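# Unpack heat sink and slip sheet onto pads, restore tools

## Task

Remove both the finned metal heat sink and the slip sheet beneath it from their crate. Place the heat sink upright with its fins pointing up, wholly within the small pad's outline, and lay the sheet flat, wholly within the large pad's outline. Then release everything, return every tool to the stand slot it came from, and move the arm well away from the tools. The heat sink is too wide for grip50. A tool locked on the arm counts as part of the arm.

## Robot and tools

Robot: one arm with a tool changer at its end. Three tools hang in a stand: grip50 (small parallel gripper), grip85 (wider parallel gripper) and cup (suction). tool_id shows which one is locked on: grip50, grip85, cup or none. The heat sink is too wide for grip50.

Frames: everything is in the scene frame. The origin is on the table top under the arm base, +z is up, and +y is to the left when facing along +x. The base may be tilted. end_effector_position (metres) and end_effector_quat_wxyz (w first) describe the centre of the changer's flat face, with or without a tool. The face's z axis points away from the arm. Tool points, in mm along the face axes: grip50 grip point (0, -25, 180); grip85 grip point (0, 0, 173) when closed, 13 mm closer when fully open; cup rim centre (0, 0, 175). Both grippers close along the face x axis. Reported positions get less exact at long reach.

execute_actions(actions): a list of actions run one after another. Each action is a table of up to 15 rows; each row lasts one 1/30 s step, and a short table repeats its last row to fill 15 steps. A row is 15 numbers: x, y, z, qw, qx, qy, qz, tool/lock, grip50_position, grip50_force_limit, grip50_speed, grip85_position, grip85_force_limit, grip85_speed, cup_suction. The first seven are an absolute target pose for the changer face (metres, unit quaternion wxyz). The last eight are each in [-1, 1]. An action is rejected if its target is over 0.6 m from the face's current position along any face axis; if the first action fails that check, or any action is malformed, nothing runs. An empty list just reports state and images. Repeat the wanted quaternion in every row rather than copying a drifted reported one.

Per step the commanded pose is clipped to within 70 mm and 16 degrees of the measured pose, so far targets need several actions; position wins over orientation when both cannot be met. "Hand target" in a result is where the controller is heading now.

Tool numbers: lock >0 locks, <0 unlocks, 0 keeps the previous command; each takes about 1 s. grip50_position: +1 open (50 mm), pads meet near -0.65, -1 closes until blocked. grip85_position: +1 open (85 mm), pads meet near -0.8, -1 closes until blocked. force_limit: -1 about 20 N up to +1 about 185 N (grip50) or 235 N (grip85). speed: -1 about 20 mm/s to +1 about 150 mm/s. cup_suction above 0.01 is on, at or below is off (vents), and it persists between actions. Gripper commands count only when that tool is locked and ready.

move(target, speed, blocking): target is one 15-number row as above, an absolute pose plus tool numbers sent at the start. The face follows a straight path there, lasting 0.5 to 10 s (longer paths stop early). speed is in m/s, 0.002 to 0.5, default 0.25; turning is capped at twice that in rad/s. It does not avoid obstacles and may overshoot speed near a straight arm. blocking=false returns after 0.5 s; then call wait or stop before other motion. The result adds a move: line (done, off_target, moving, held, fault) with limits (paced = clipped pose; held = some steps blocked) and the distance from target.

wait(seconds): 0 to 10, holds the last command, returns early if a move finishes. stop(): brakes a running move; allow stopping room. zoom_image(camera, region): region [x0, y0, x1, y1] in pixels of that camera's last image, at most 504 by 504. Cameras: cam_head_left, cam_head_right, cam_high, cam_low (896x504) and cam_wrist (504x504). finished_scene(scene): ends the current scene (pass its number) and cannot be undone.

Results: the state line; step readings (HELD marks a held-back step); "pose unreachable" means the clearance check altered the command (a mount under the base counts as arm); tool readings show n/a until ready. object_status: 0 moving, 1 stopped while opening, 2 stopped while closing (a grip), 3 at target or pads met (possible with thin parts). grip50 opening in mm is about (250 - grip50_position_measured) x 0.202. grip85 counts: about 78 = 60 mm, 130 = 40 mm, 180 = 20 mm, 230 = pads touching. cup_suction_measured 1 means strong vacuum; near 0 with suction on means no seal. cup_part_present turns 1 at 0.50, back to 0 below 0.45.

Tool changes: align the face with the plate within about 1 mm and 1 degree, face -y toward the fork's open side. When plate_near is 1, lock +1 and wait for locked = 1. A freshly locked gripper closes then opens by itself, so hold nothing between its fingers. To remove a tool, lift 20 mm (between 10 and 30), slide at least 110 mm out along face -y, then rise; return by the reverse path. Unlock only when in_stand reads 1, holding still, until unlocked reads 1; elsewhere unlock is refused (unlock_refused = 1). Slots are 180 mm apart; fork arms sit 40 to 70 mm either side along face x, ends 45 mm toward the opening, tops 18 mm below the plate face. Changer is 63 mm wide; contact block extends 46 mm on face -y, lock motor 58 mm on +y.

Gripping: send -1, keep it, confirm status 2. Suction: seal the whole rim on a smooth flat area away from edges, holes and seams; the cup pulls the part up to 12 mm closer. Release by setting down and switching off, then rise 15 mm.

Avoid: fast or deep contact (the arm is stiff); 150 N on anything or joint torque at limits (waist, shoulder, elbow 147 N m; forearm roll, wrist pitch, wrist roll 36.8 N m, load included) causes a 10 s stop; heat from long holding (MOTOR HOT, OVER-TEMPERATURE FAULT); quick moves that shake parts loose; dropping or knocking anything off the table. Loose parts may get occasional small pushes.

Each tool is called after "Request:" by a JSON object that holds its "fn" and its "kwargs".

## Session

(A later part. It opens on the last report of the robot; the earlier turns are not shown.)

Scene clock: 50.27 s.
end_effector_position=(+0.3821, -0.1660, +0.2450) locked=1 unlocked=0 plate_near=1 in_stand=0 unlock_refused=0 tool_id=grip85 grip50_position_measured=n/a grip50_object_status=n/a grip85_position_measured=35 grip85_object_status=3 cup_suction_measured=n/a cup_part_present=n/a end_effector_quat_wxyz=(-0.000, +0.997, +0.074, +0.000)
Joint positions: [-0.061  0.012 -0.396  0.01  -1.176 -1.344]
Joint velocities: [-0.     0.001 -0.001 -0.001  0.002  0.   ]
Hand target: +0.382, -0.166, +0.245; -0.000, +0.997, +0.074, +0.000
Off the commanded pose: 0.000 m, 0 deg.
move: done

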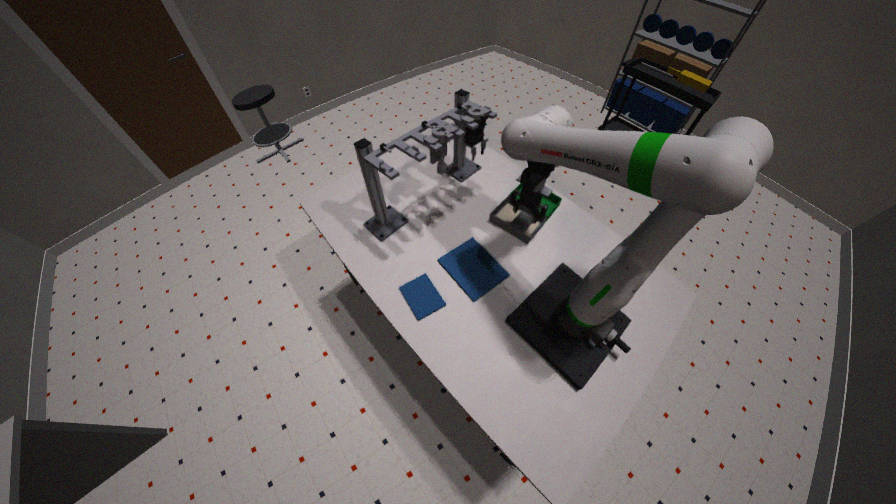

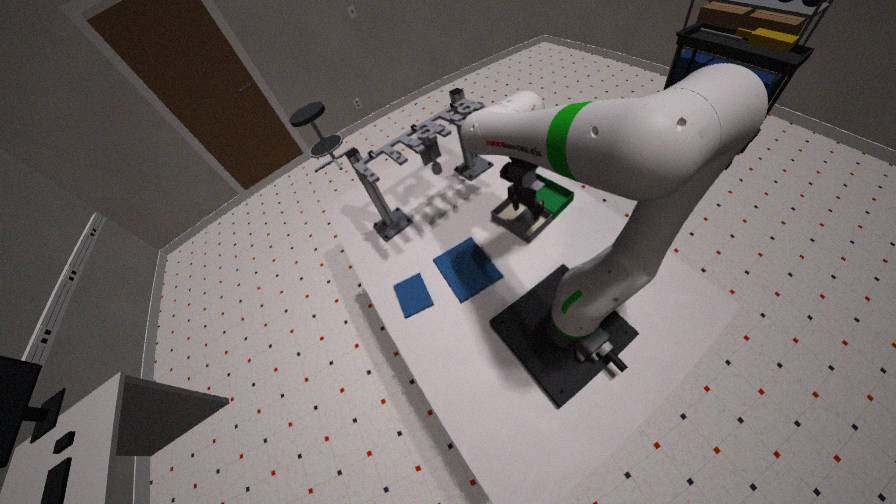

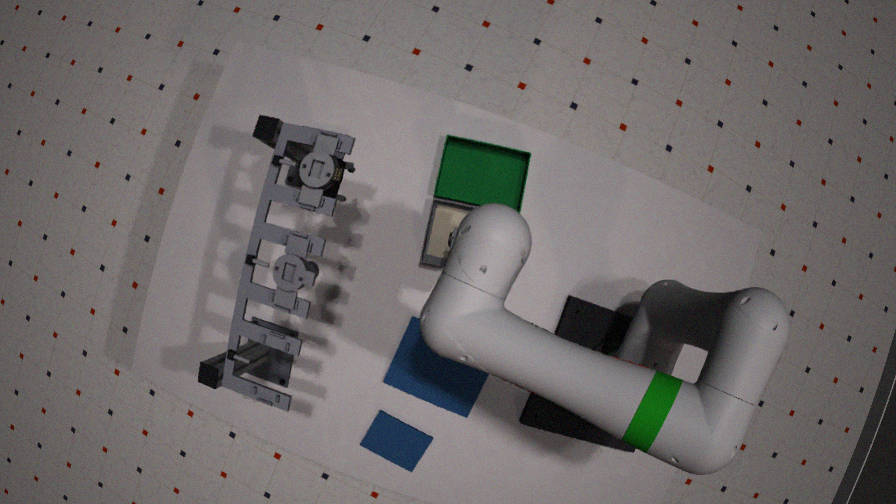

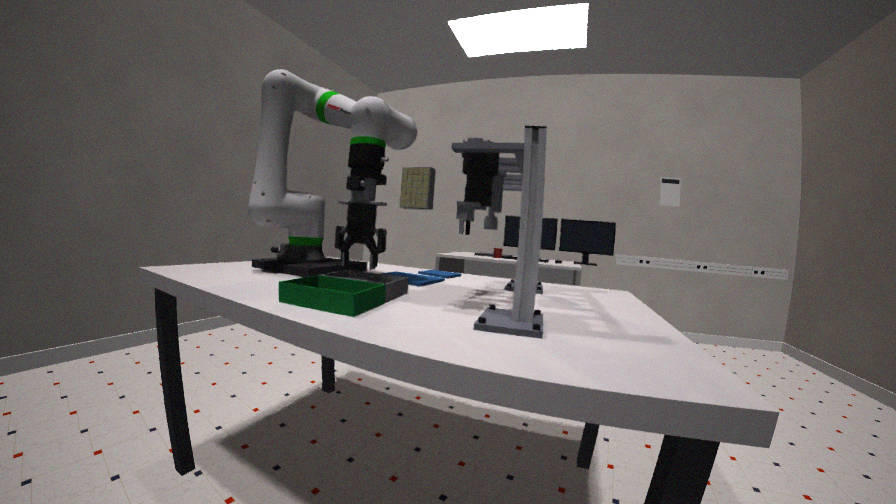

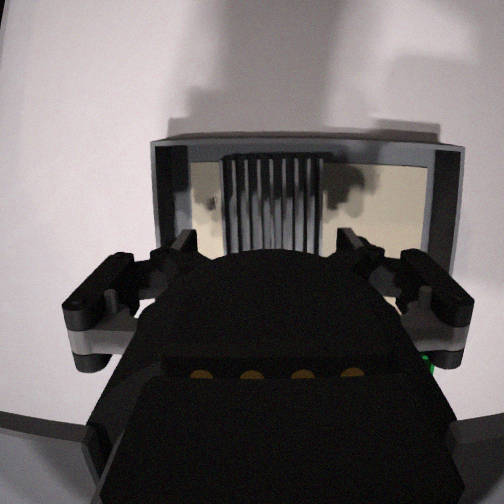

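Request:
{"fn": "move", "kwargs": {"target": [0.385,-0.174,0.235,0,0.9972,0.074,0,0,0,0,0,0.75,-0.4,0,0], "speed": 0.05}}

Request:
{"fn": "move", "kwargs": {"target": [0.385,-0.174,0.198,0,0.9972,0.074,0,0,0,0,0,0.75,-0.4,0,0], "speed": 0.03}}

Request:
{"fn": "move", "kwargs": {"target": [0.385,-0.174,0.198,0,0.9972,0.074,0,0,0,0,0,-1,-0.4,-0.5,0]}}

Request:
{"fn": "move", "kwargs": {"target": [0.385,-0.174,0.29,0,0.9972,0.074,0,0,0,0,0,-1,-0.4,-0.5,0], "speed": 0.08}}

Scene clock: 68.80 s.
end_effector_position=(+0.3850, -0.1740, +0.2350) locked=1 unlocked=0 plate_near=1 in_stand=0 unlock_refused=0 tool_id=grip85 grip50_position_measured=n/a grip50_object_status=n/a grip85_position_measured=35 grip85_object_status=3 cup_suction_measured=n/a cup_part_present=n/a end_effector_quat_wxyz=(+0.000, +0.997, +0.074, -0.000)
Joint positions: [-0.08   0.037 -0.396  0.01  -1.151 -1.325]
Joint velocities: [-0.001  0.     0.     0.001  0.     0.   ]
Hand target: +0.385, -0.174, +0.235; -0.000, +0.997, +0.074, -0.000
Off the commanded pose: 0.000 m, 0 deg.
move: done

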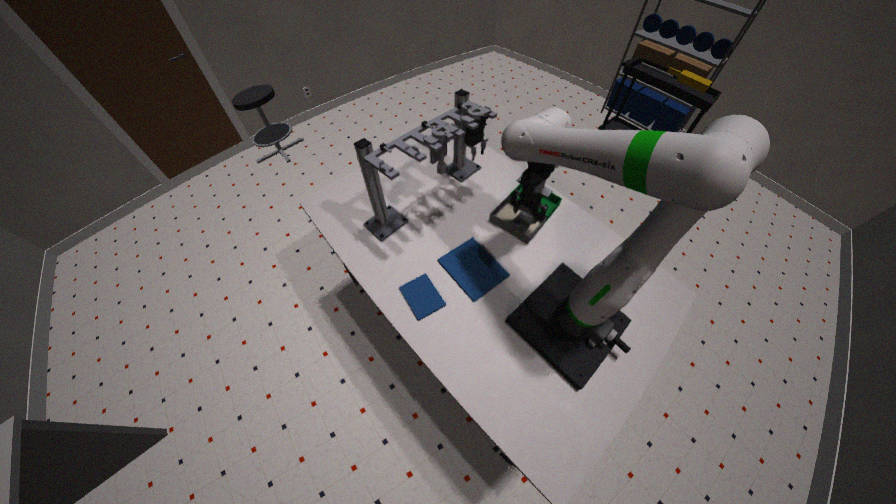

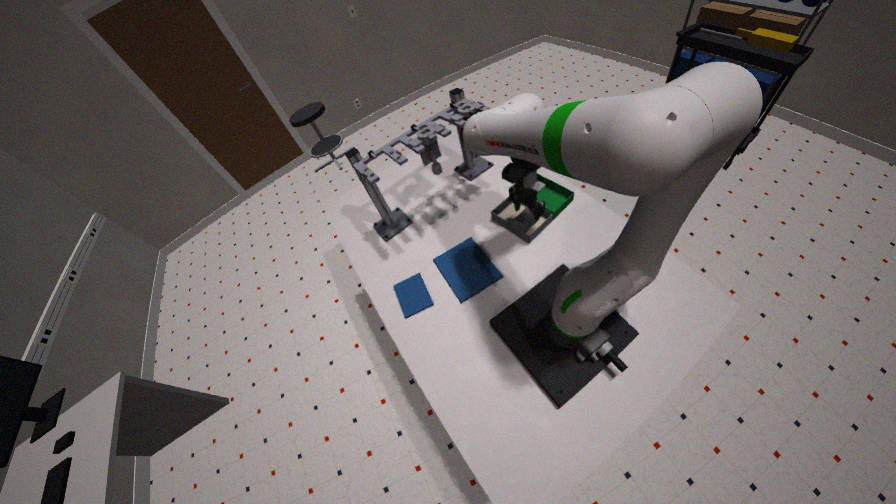

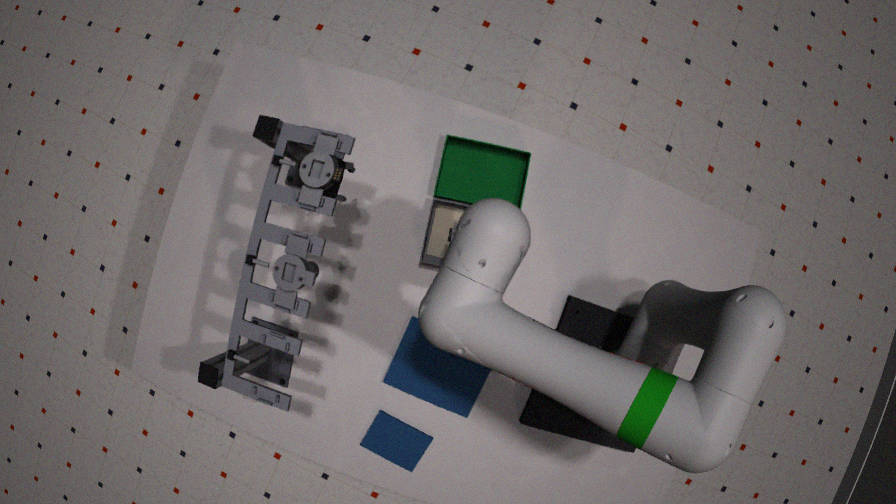

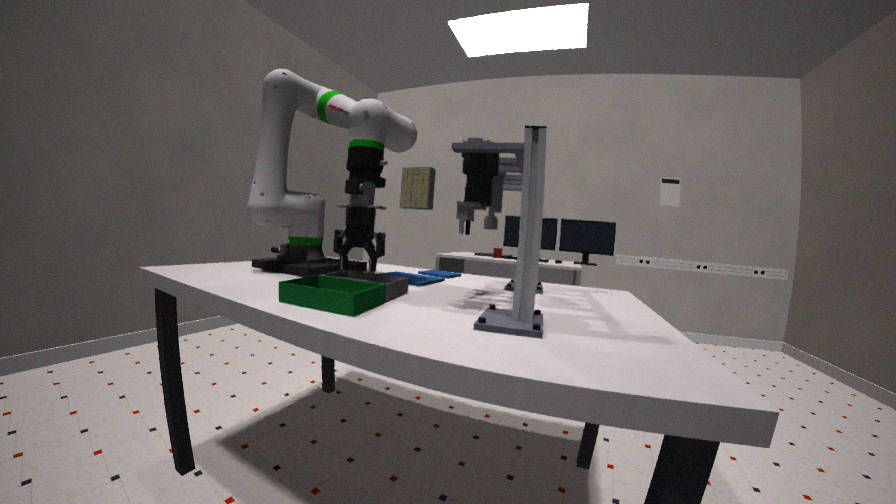

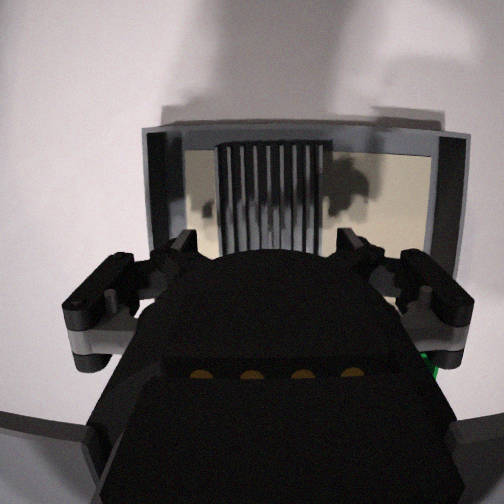

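Scene clock: 70.30 s.
end_effector_position=(+0.3851, -0.1740, +0.1980) locked=1 unlocked=0 plate_near=1 in_stand=0 unlock_refused=0 tool_id=grip85 grip50_position_measured=n/a grip50_object_status=n/a grip85_position_measured=35 grip85_object_status=3 cup_suction_measured=n/a cup_part_present=n/a end_effector_quat_wxyz=(-0.000, +0.997, +0.074, +0.000)
Joint positions: [-0.081  0.082 -0.445  0.011 -1.057 -1.325]
Joint velocities: [ 0.001  0.001 -0.002 -0.     0.003  0.   ]
Hand target: +0.385, -0.174, +0.198; -0.000, +0.997, +0.074, +0.000
Off the commanded pose: 0.000 m, 0 deg.
move: done

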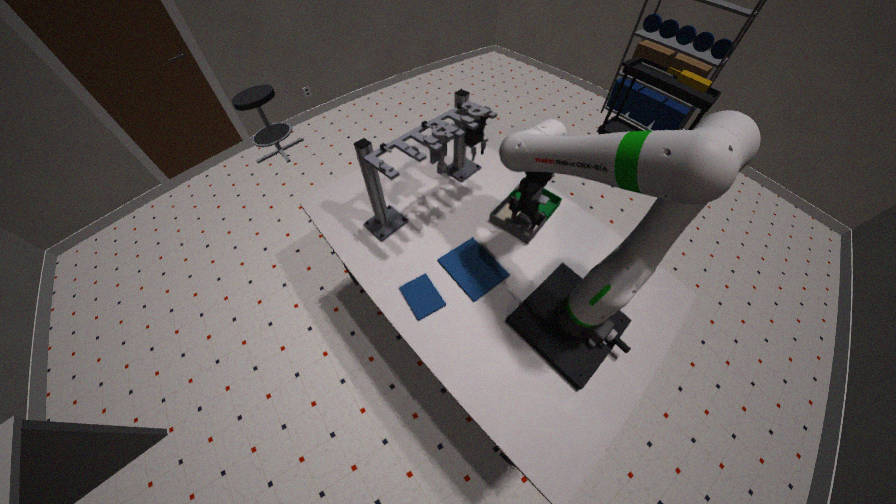

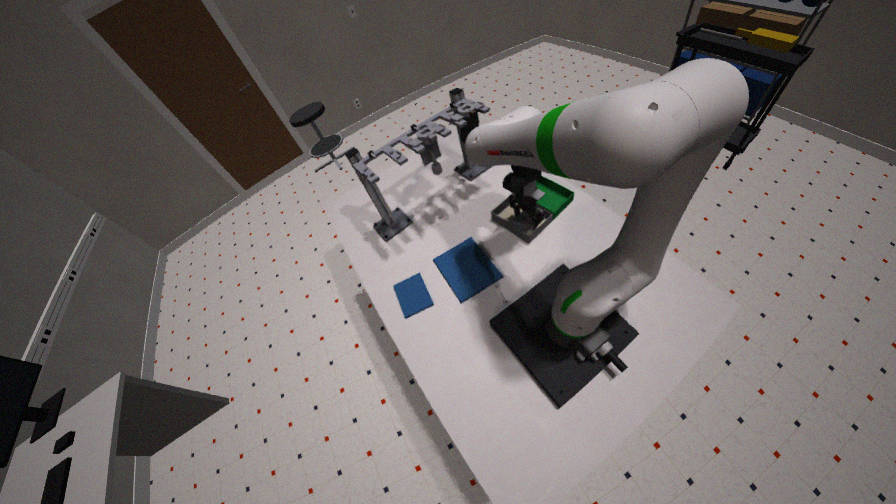

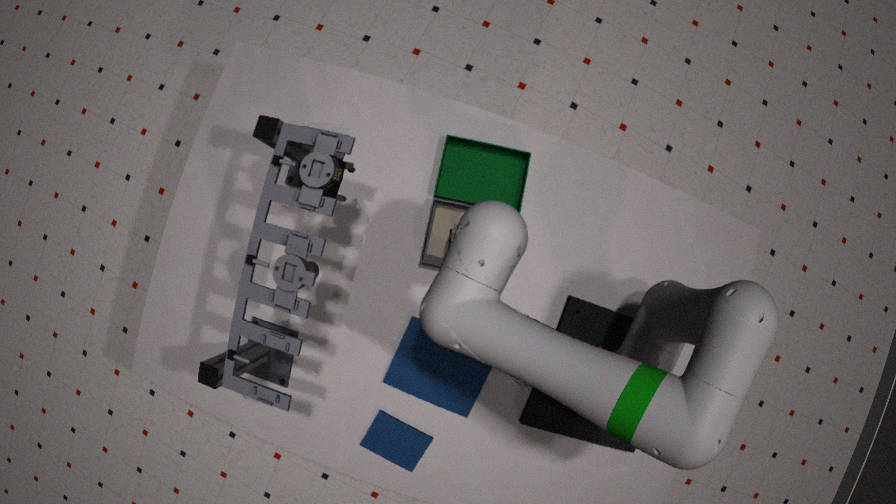

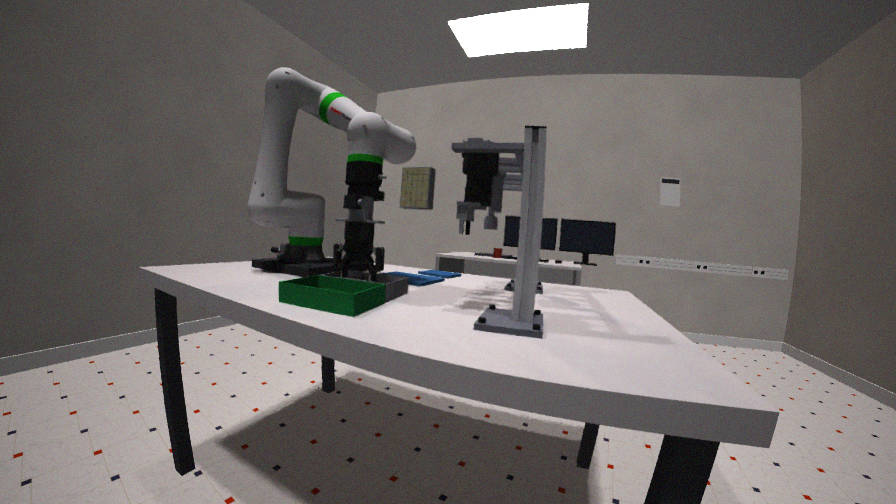

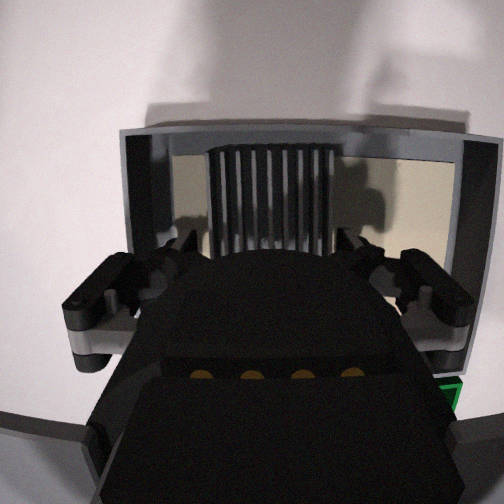

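Scene clock: 71.00 s.
end_effector_position=(+0.3850, -0.1740, +0.1980) locked=1 unlocked=0 plate_near=1 in_stand=0 unlock_refused=0 tool_id=grip85 grip50_position_measured=n/a grip50_object_status=n/a grip85_position_measured=80 grip85_object_status=2 cup_suction_measured=n/a cup_part_present=n/a end_effector_quat_wxyz=(+0.000, +0.997, +0.074, +0.000)
Joint positions: [-0.081  0.082 -0.445  0.011 -1.057 -1.325]
Joint velocities: [ 0.001  0.001 -0.    -0.001  0.     0.001]
Hand target: +0.385, -0.174, +0.198; +0.000, +0.997, +0.074, -0.000
Off the commanded pose: 0.000 m, 0 deg.
move: done

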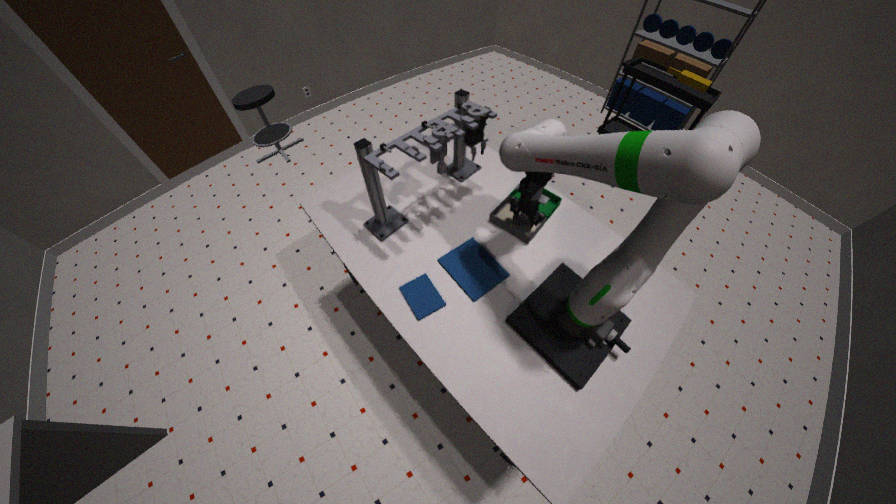

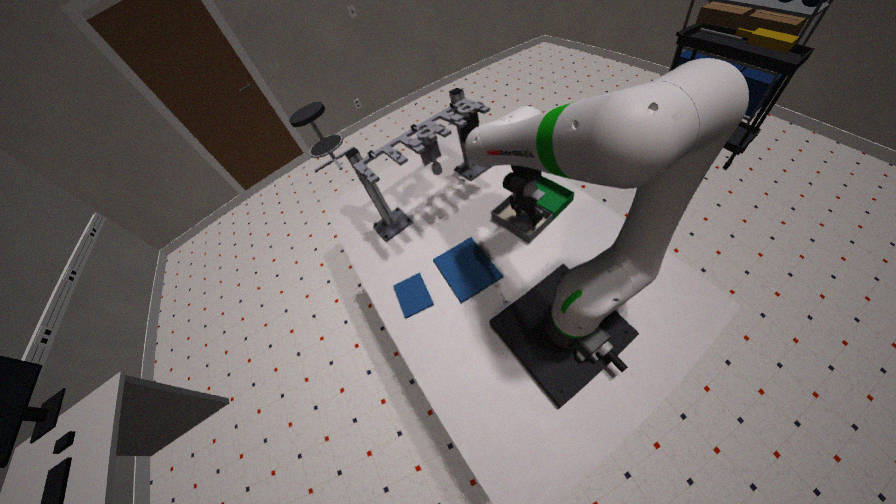

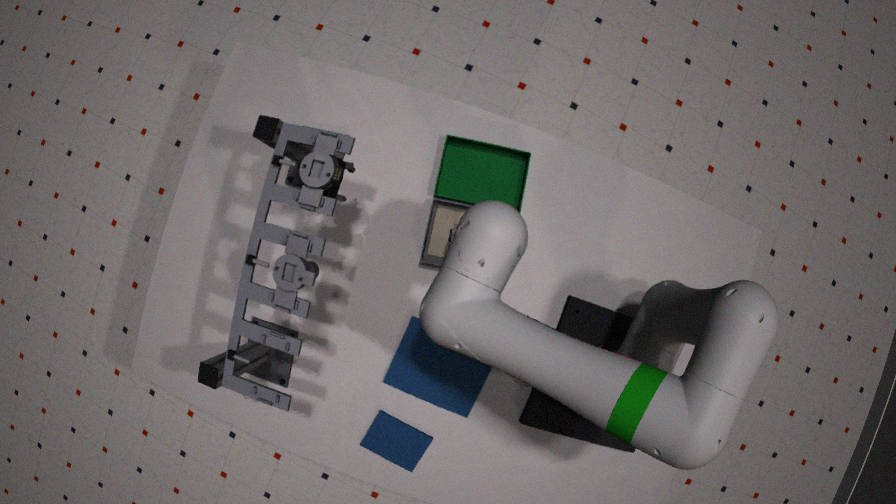

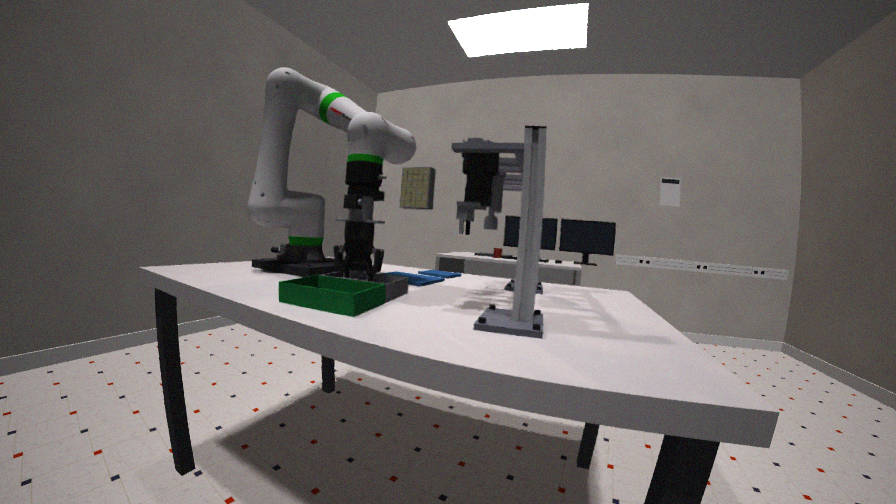

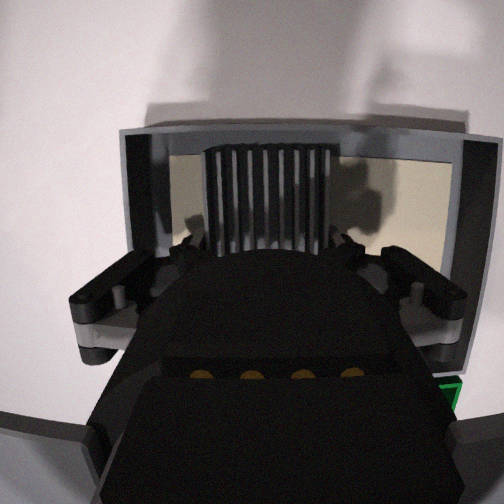

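Scene clock: 72.50 s.
end_effector_position=(+0.3848, -0.1740, +0.2901) locked=1 unlocked=0 plate_near=1 in_stand=0 unlock_refused=0 tool_id=grip85 grip50_position_measured=n/a grip50_object_status=n/a grip85_position_measured=80 grip85_object_status=2 cup_suction_measured=n/a cup_part_present=n/a end_effector_quat_wxyz=(+0.000, +0.997, +0.074, -0.000)
Joint positions: [-0.079 -0.012 -0.309  0.01  -1.288 -1.325]
Joint velocities: [ 0.001 -0.     0.001 -0.    -0.001 -0.   ]
Hand target: +0.385, -0.174, +0.290; +0.000, +0.997, +0.074, -0.000
Off the commanded pose: 0.000 m, 0 deg.
move: done

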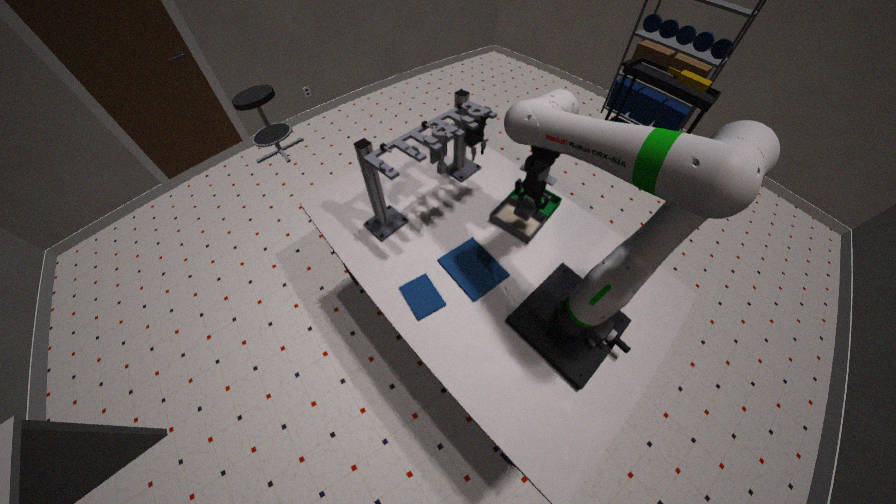

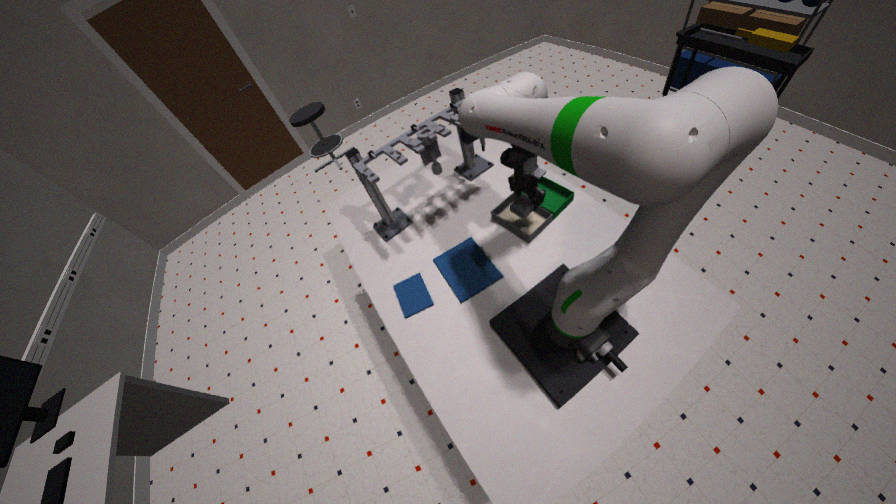

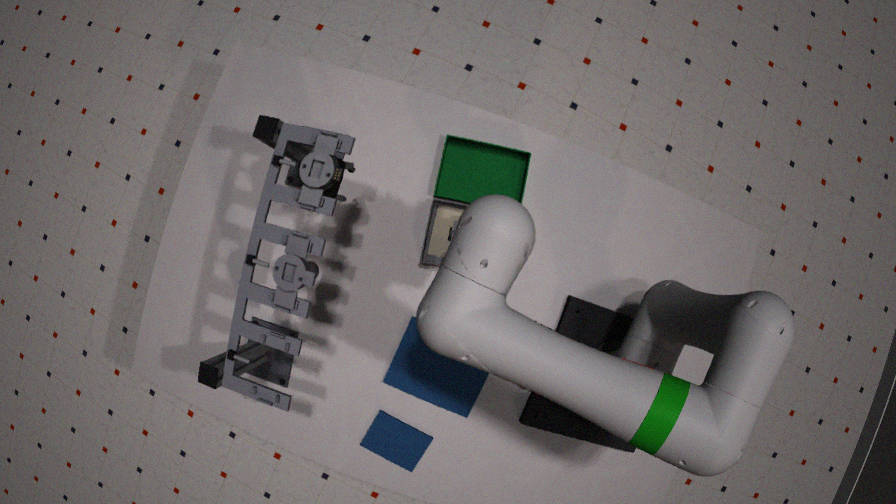

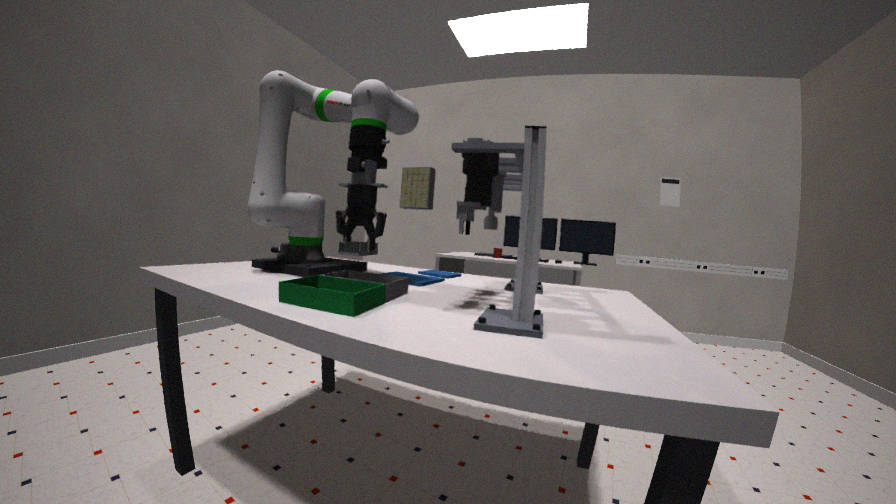

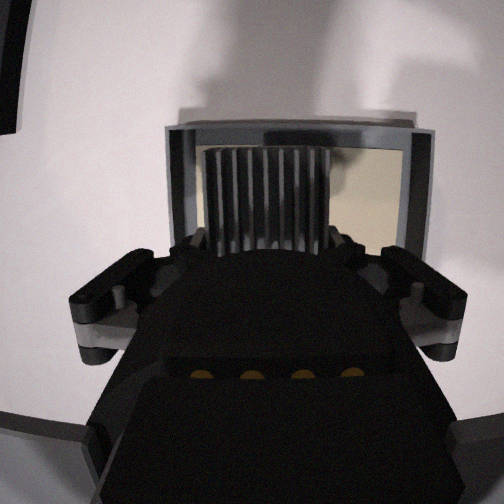

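Request:
{"fn": "move", "kwargs": {"target": [0.40,0.31,0.27,0,0.766,0.643,0,0,0,0,0,-1,-0.4,-0.5,0], "speed": 0.2}}

Request:
{"fn": "move", "kwargs": {"target": [0.40,0.31,0.22,0,0.766,0.643,0,0,0,0,0,-1,-0.4,-0.5,0], "speed": 0.06}}

Scene clock: 85.13 s.
end_effector_position=(+0.3998, +0.3108, +0.2699) locked=1 unlocked=0 plate_near=1 in_stand=0 unlock_refused=0 tool_id=grip85 grip50_position_measured=n/a grip50_object_status=n/a grip85_position_measured=80 grip85_object_status=2 cup_suction_measured=n/a cup_part_present=n/a end_effector_quat_wxyz=(-0.000, +0.766, +0.643, +0.001)
Joint positions: [ 0.937  0.22  -0.106 -0.006 -1.258 -1.087]
Joint velocities: [ 0.001  0.     0.002 -0.     0.     0.001]
Hand target: +0.400, +0.311, +0.270; -0.000, +0.766, +0.643, +0.001
Off the commanded pose: 0.001 m, 0 deg.
move: done

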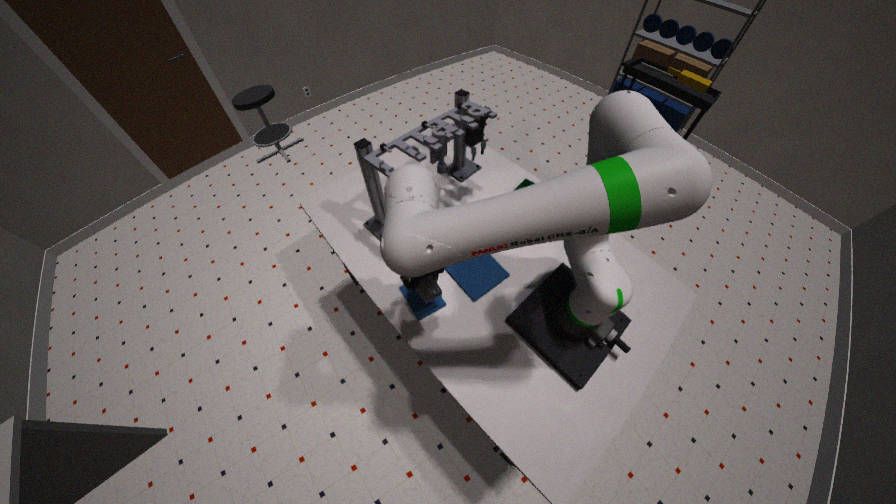

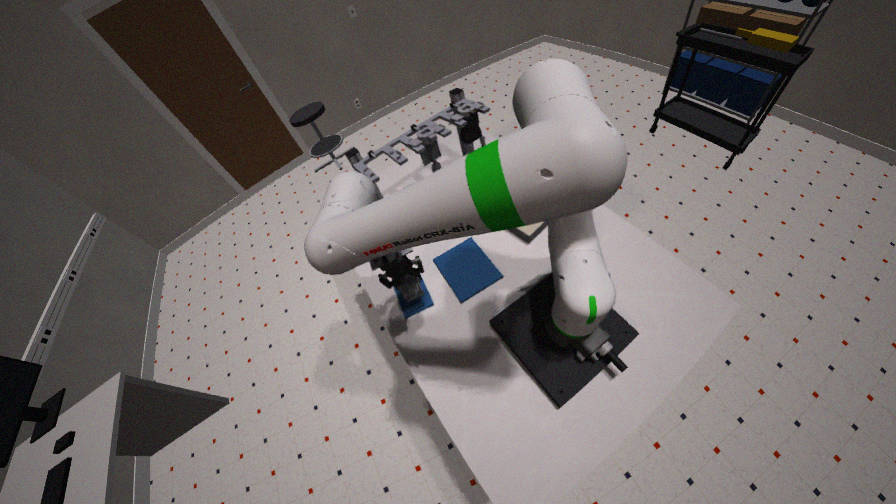

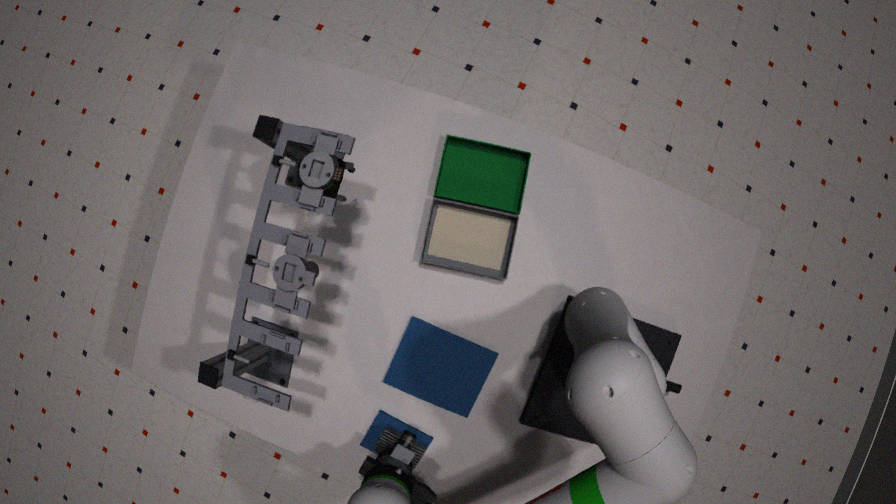

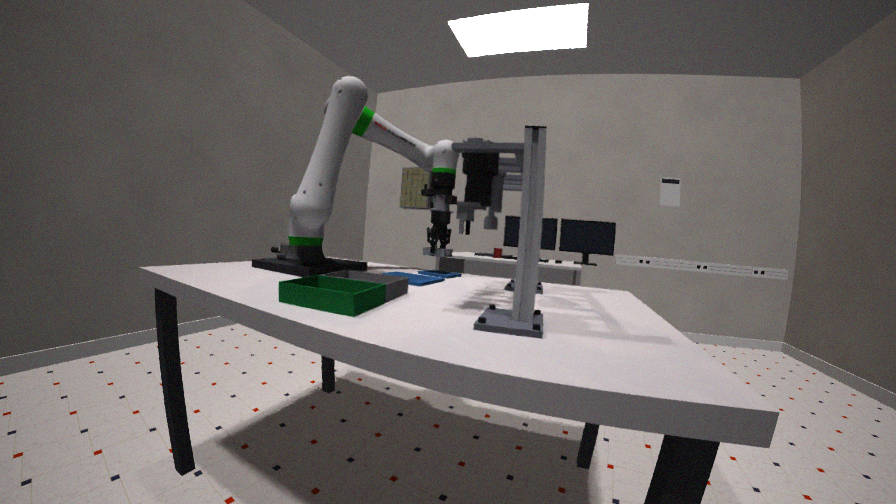

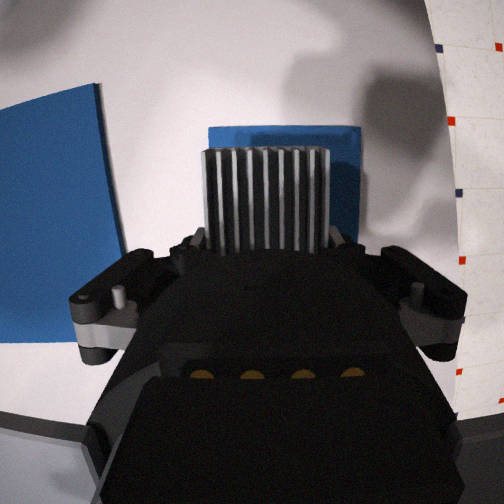

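Scene clock: 86.27 s.
end_effector_position=(+0.4000, +0.3101, +0.2200) locked=1 unlocked=0 plate_near=1 in_stand=0 unlock_refused=0 tool_id=grip85 grip50_position_measured=n/a grip50_object_status=n/a grip85_position_measured=80 grip85_object_status=2 cup_suction_measured=n/a cup_part_present=n/a end_effector_quat_wxyz=(-0.000, +0.766, +0.643, +0.000)
Joint positions: [ 0.936  0.265 -0.176 -0.007 -1.145 -1.085]
Joint velocities: [ 0.001  0.002 -0.001  0.001  0.001 -0.   ]
Hand target: +0.400, +0.310, +0.220; -0.000, +0.766, +0.643, -0.000
Off the commanded pose: 0.000 m, 0 deg.
move: done

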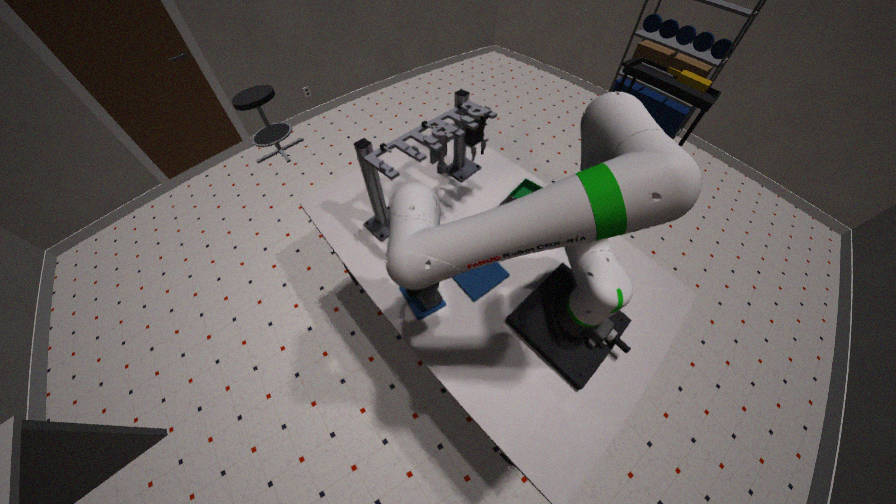

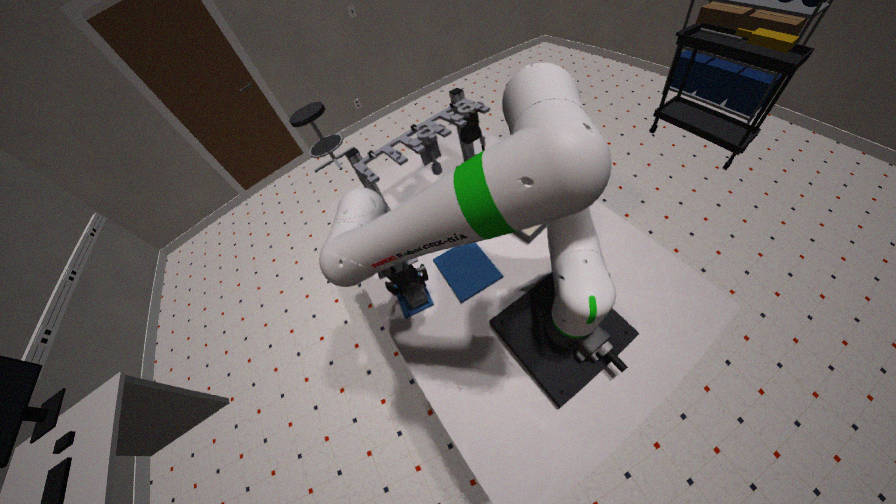

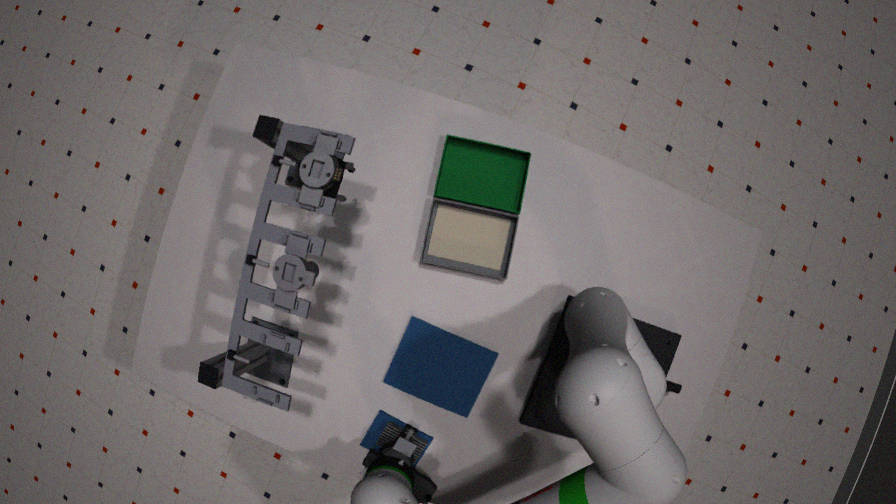

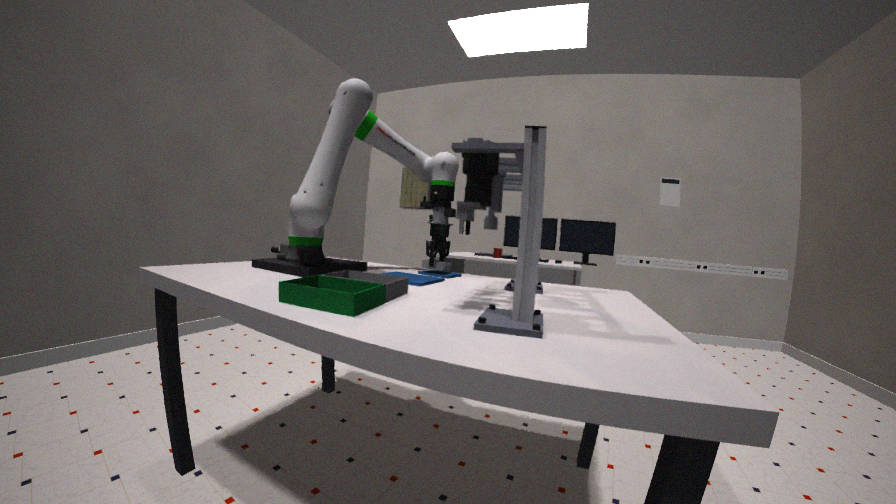

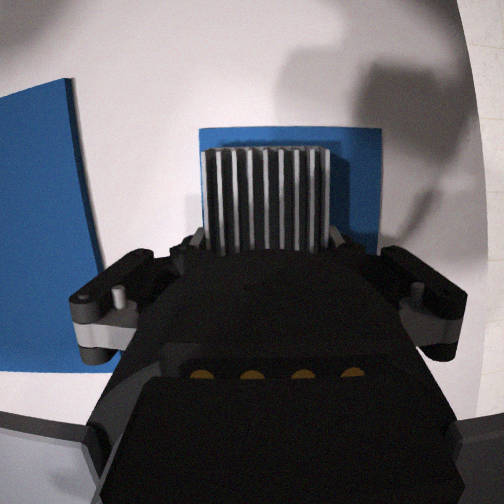

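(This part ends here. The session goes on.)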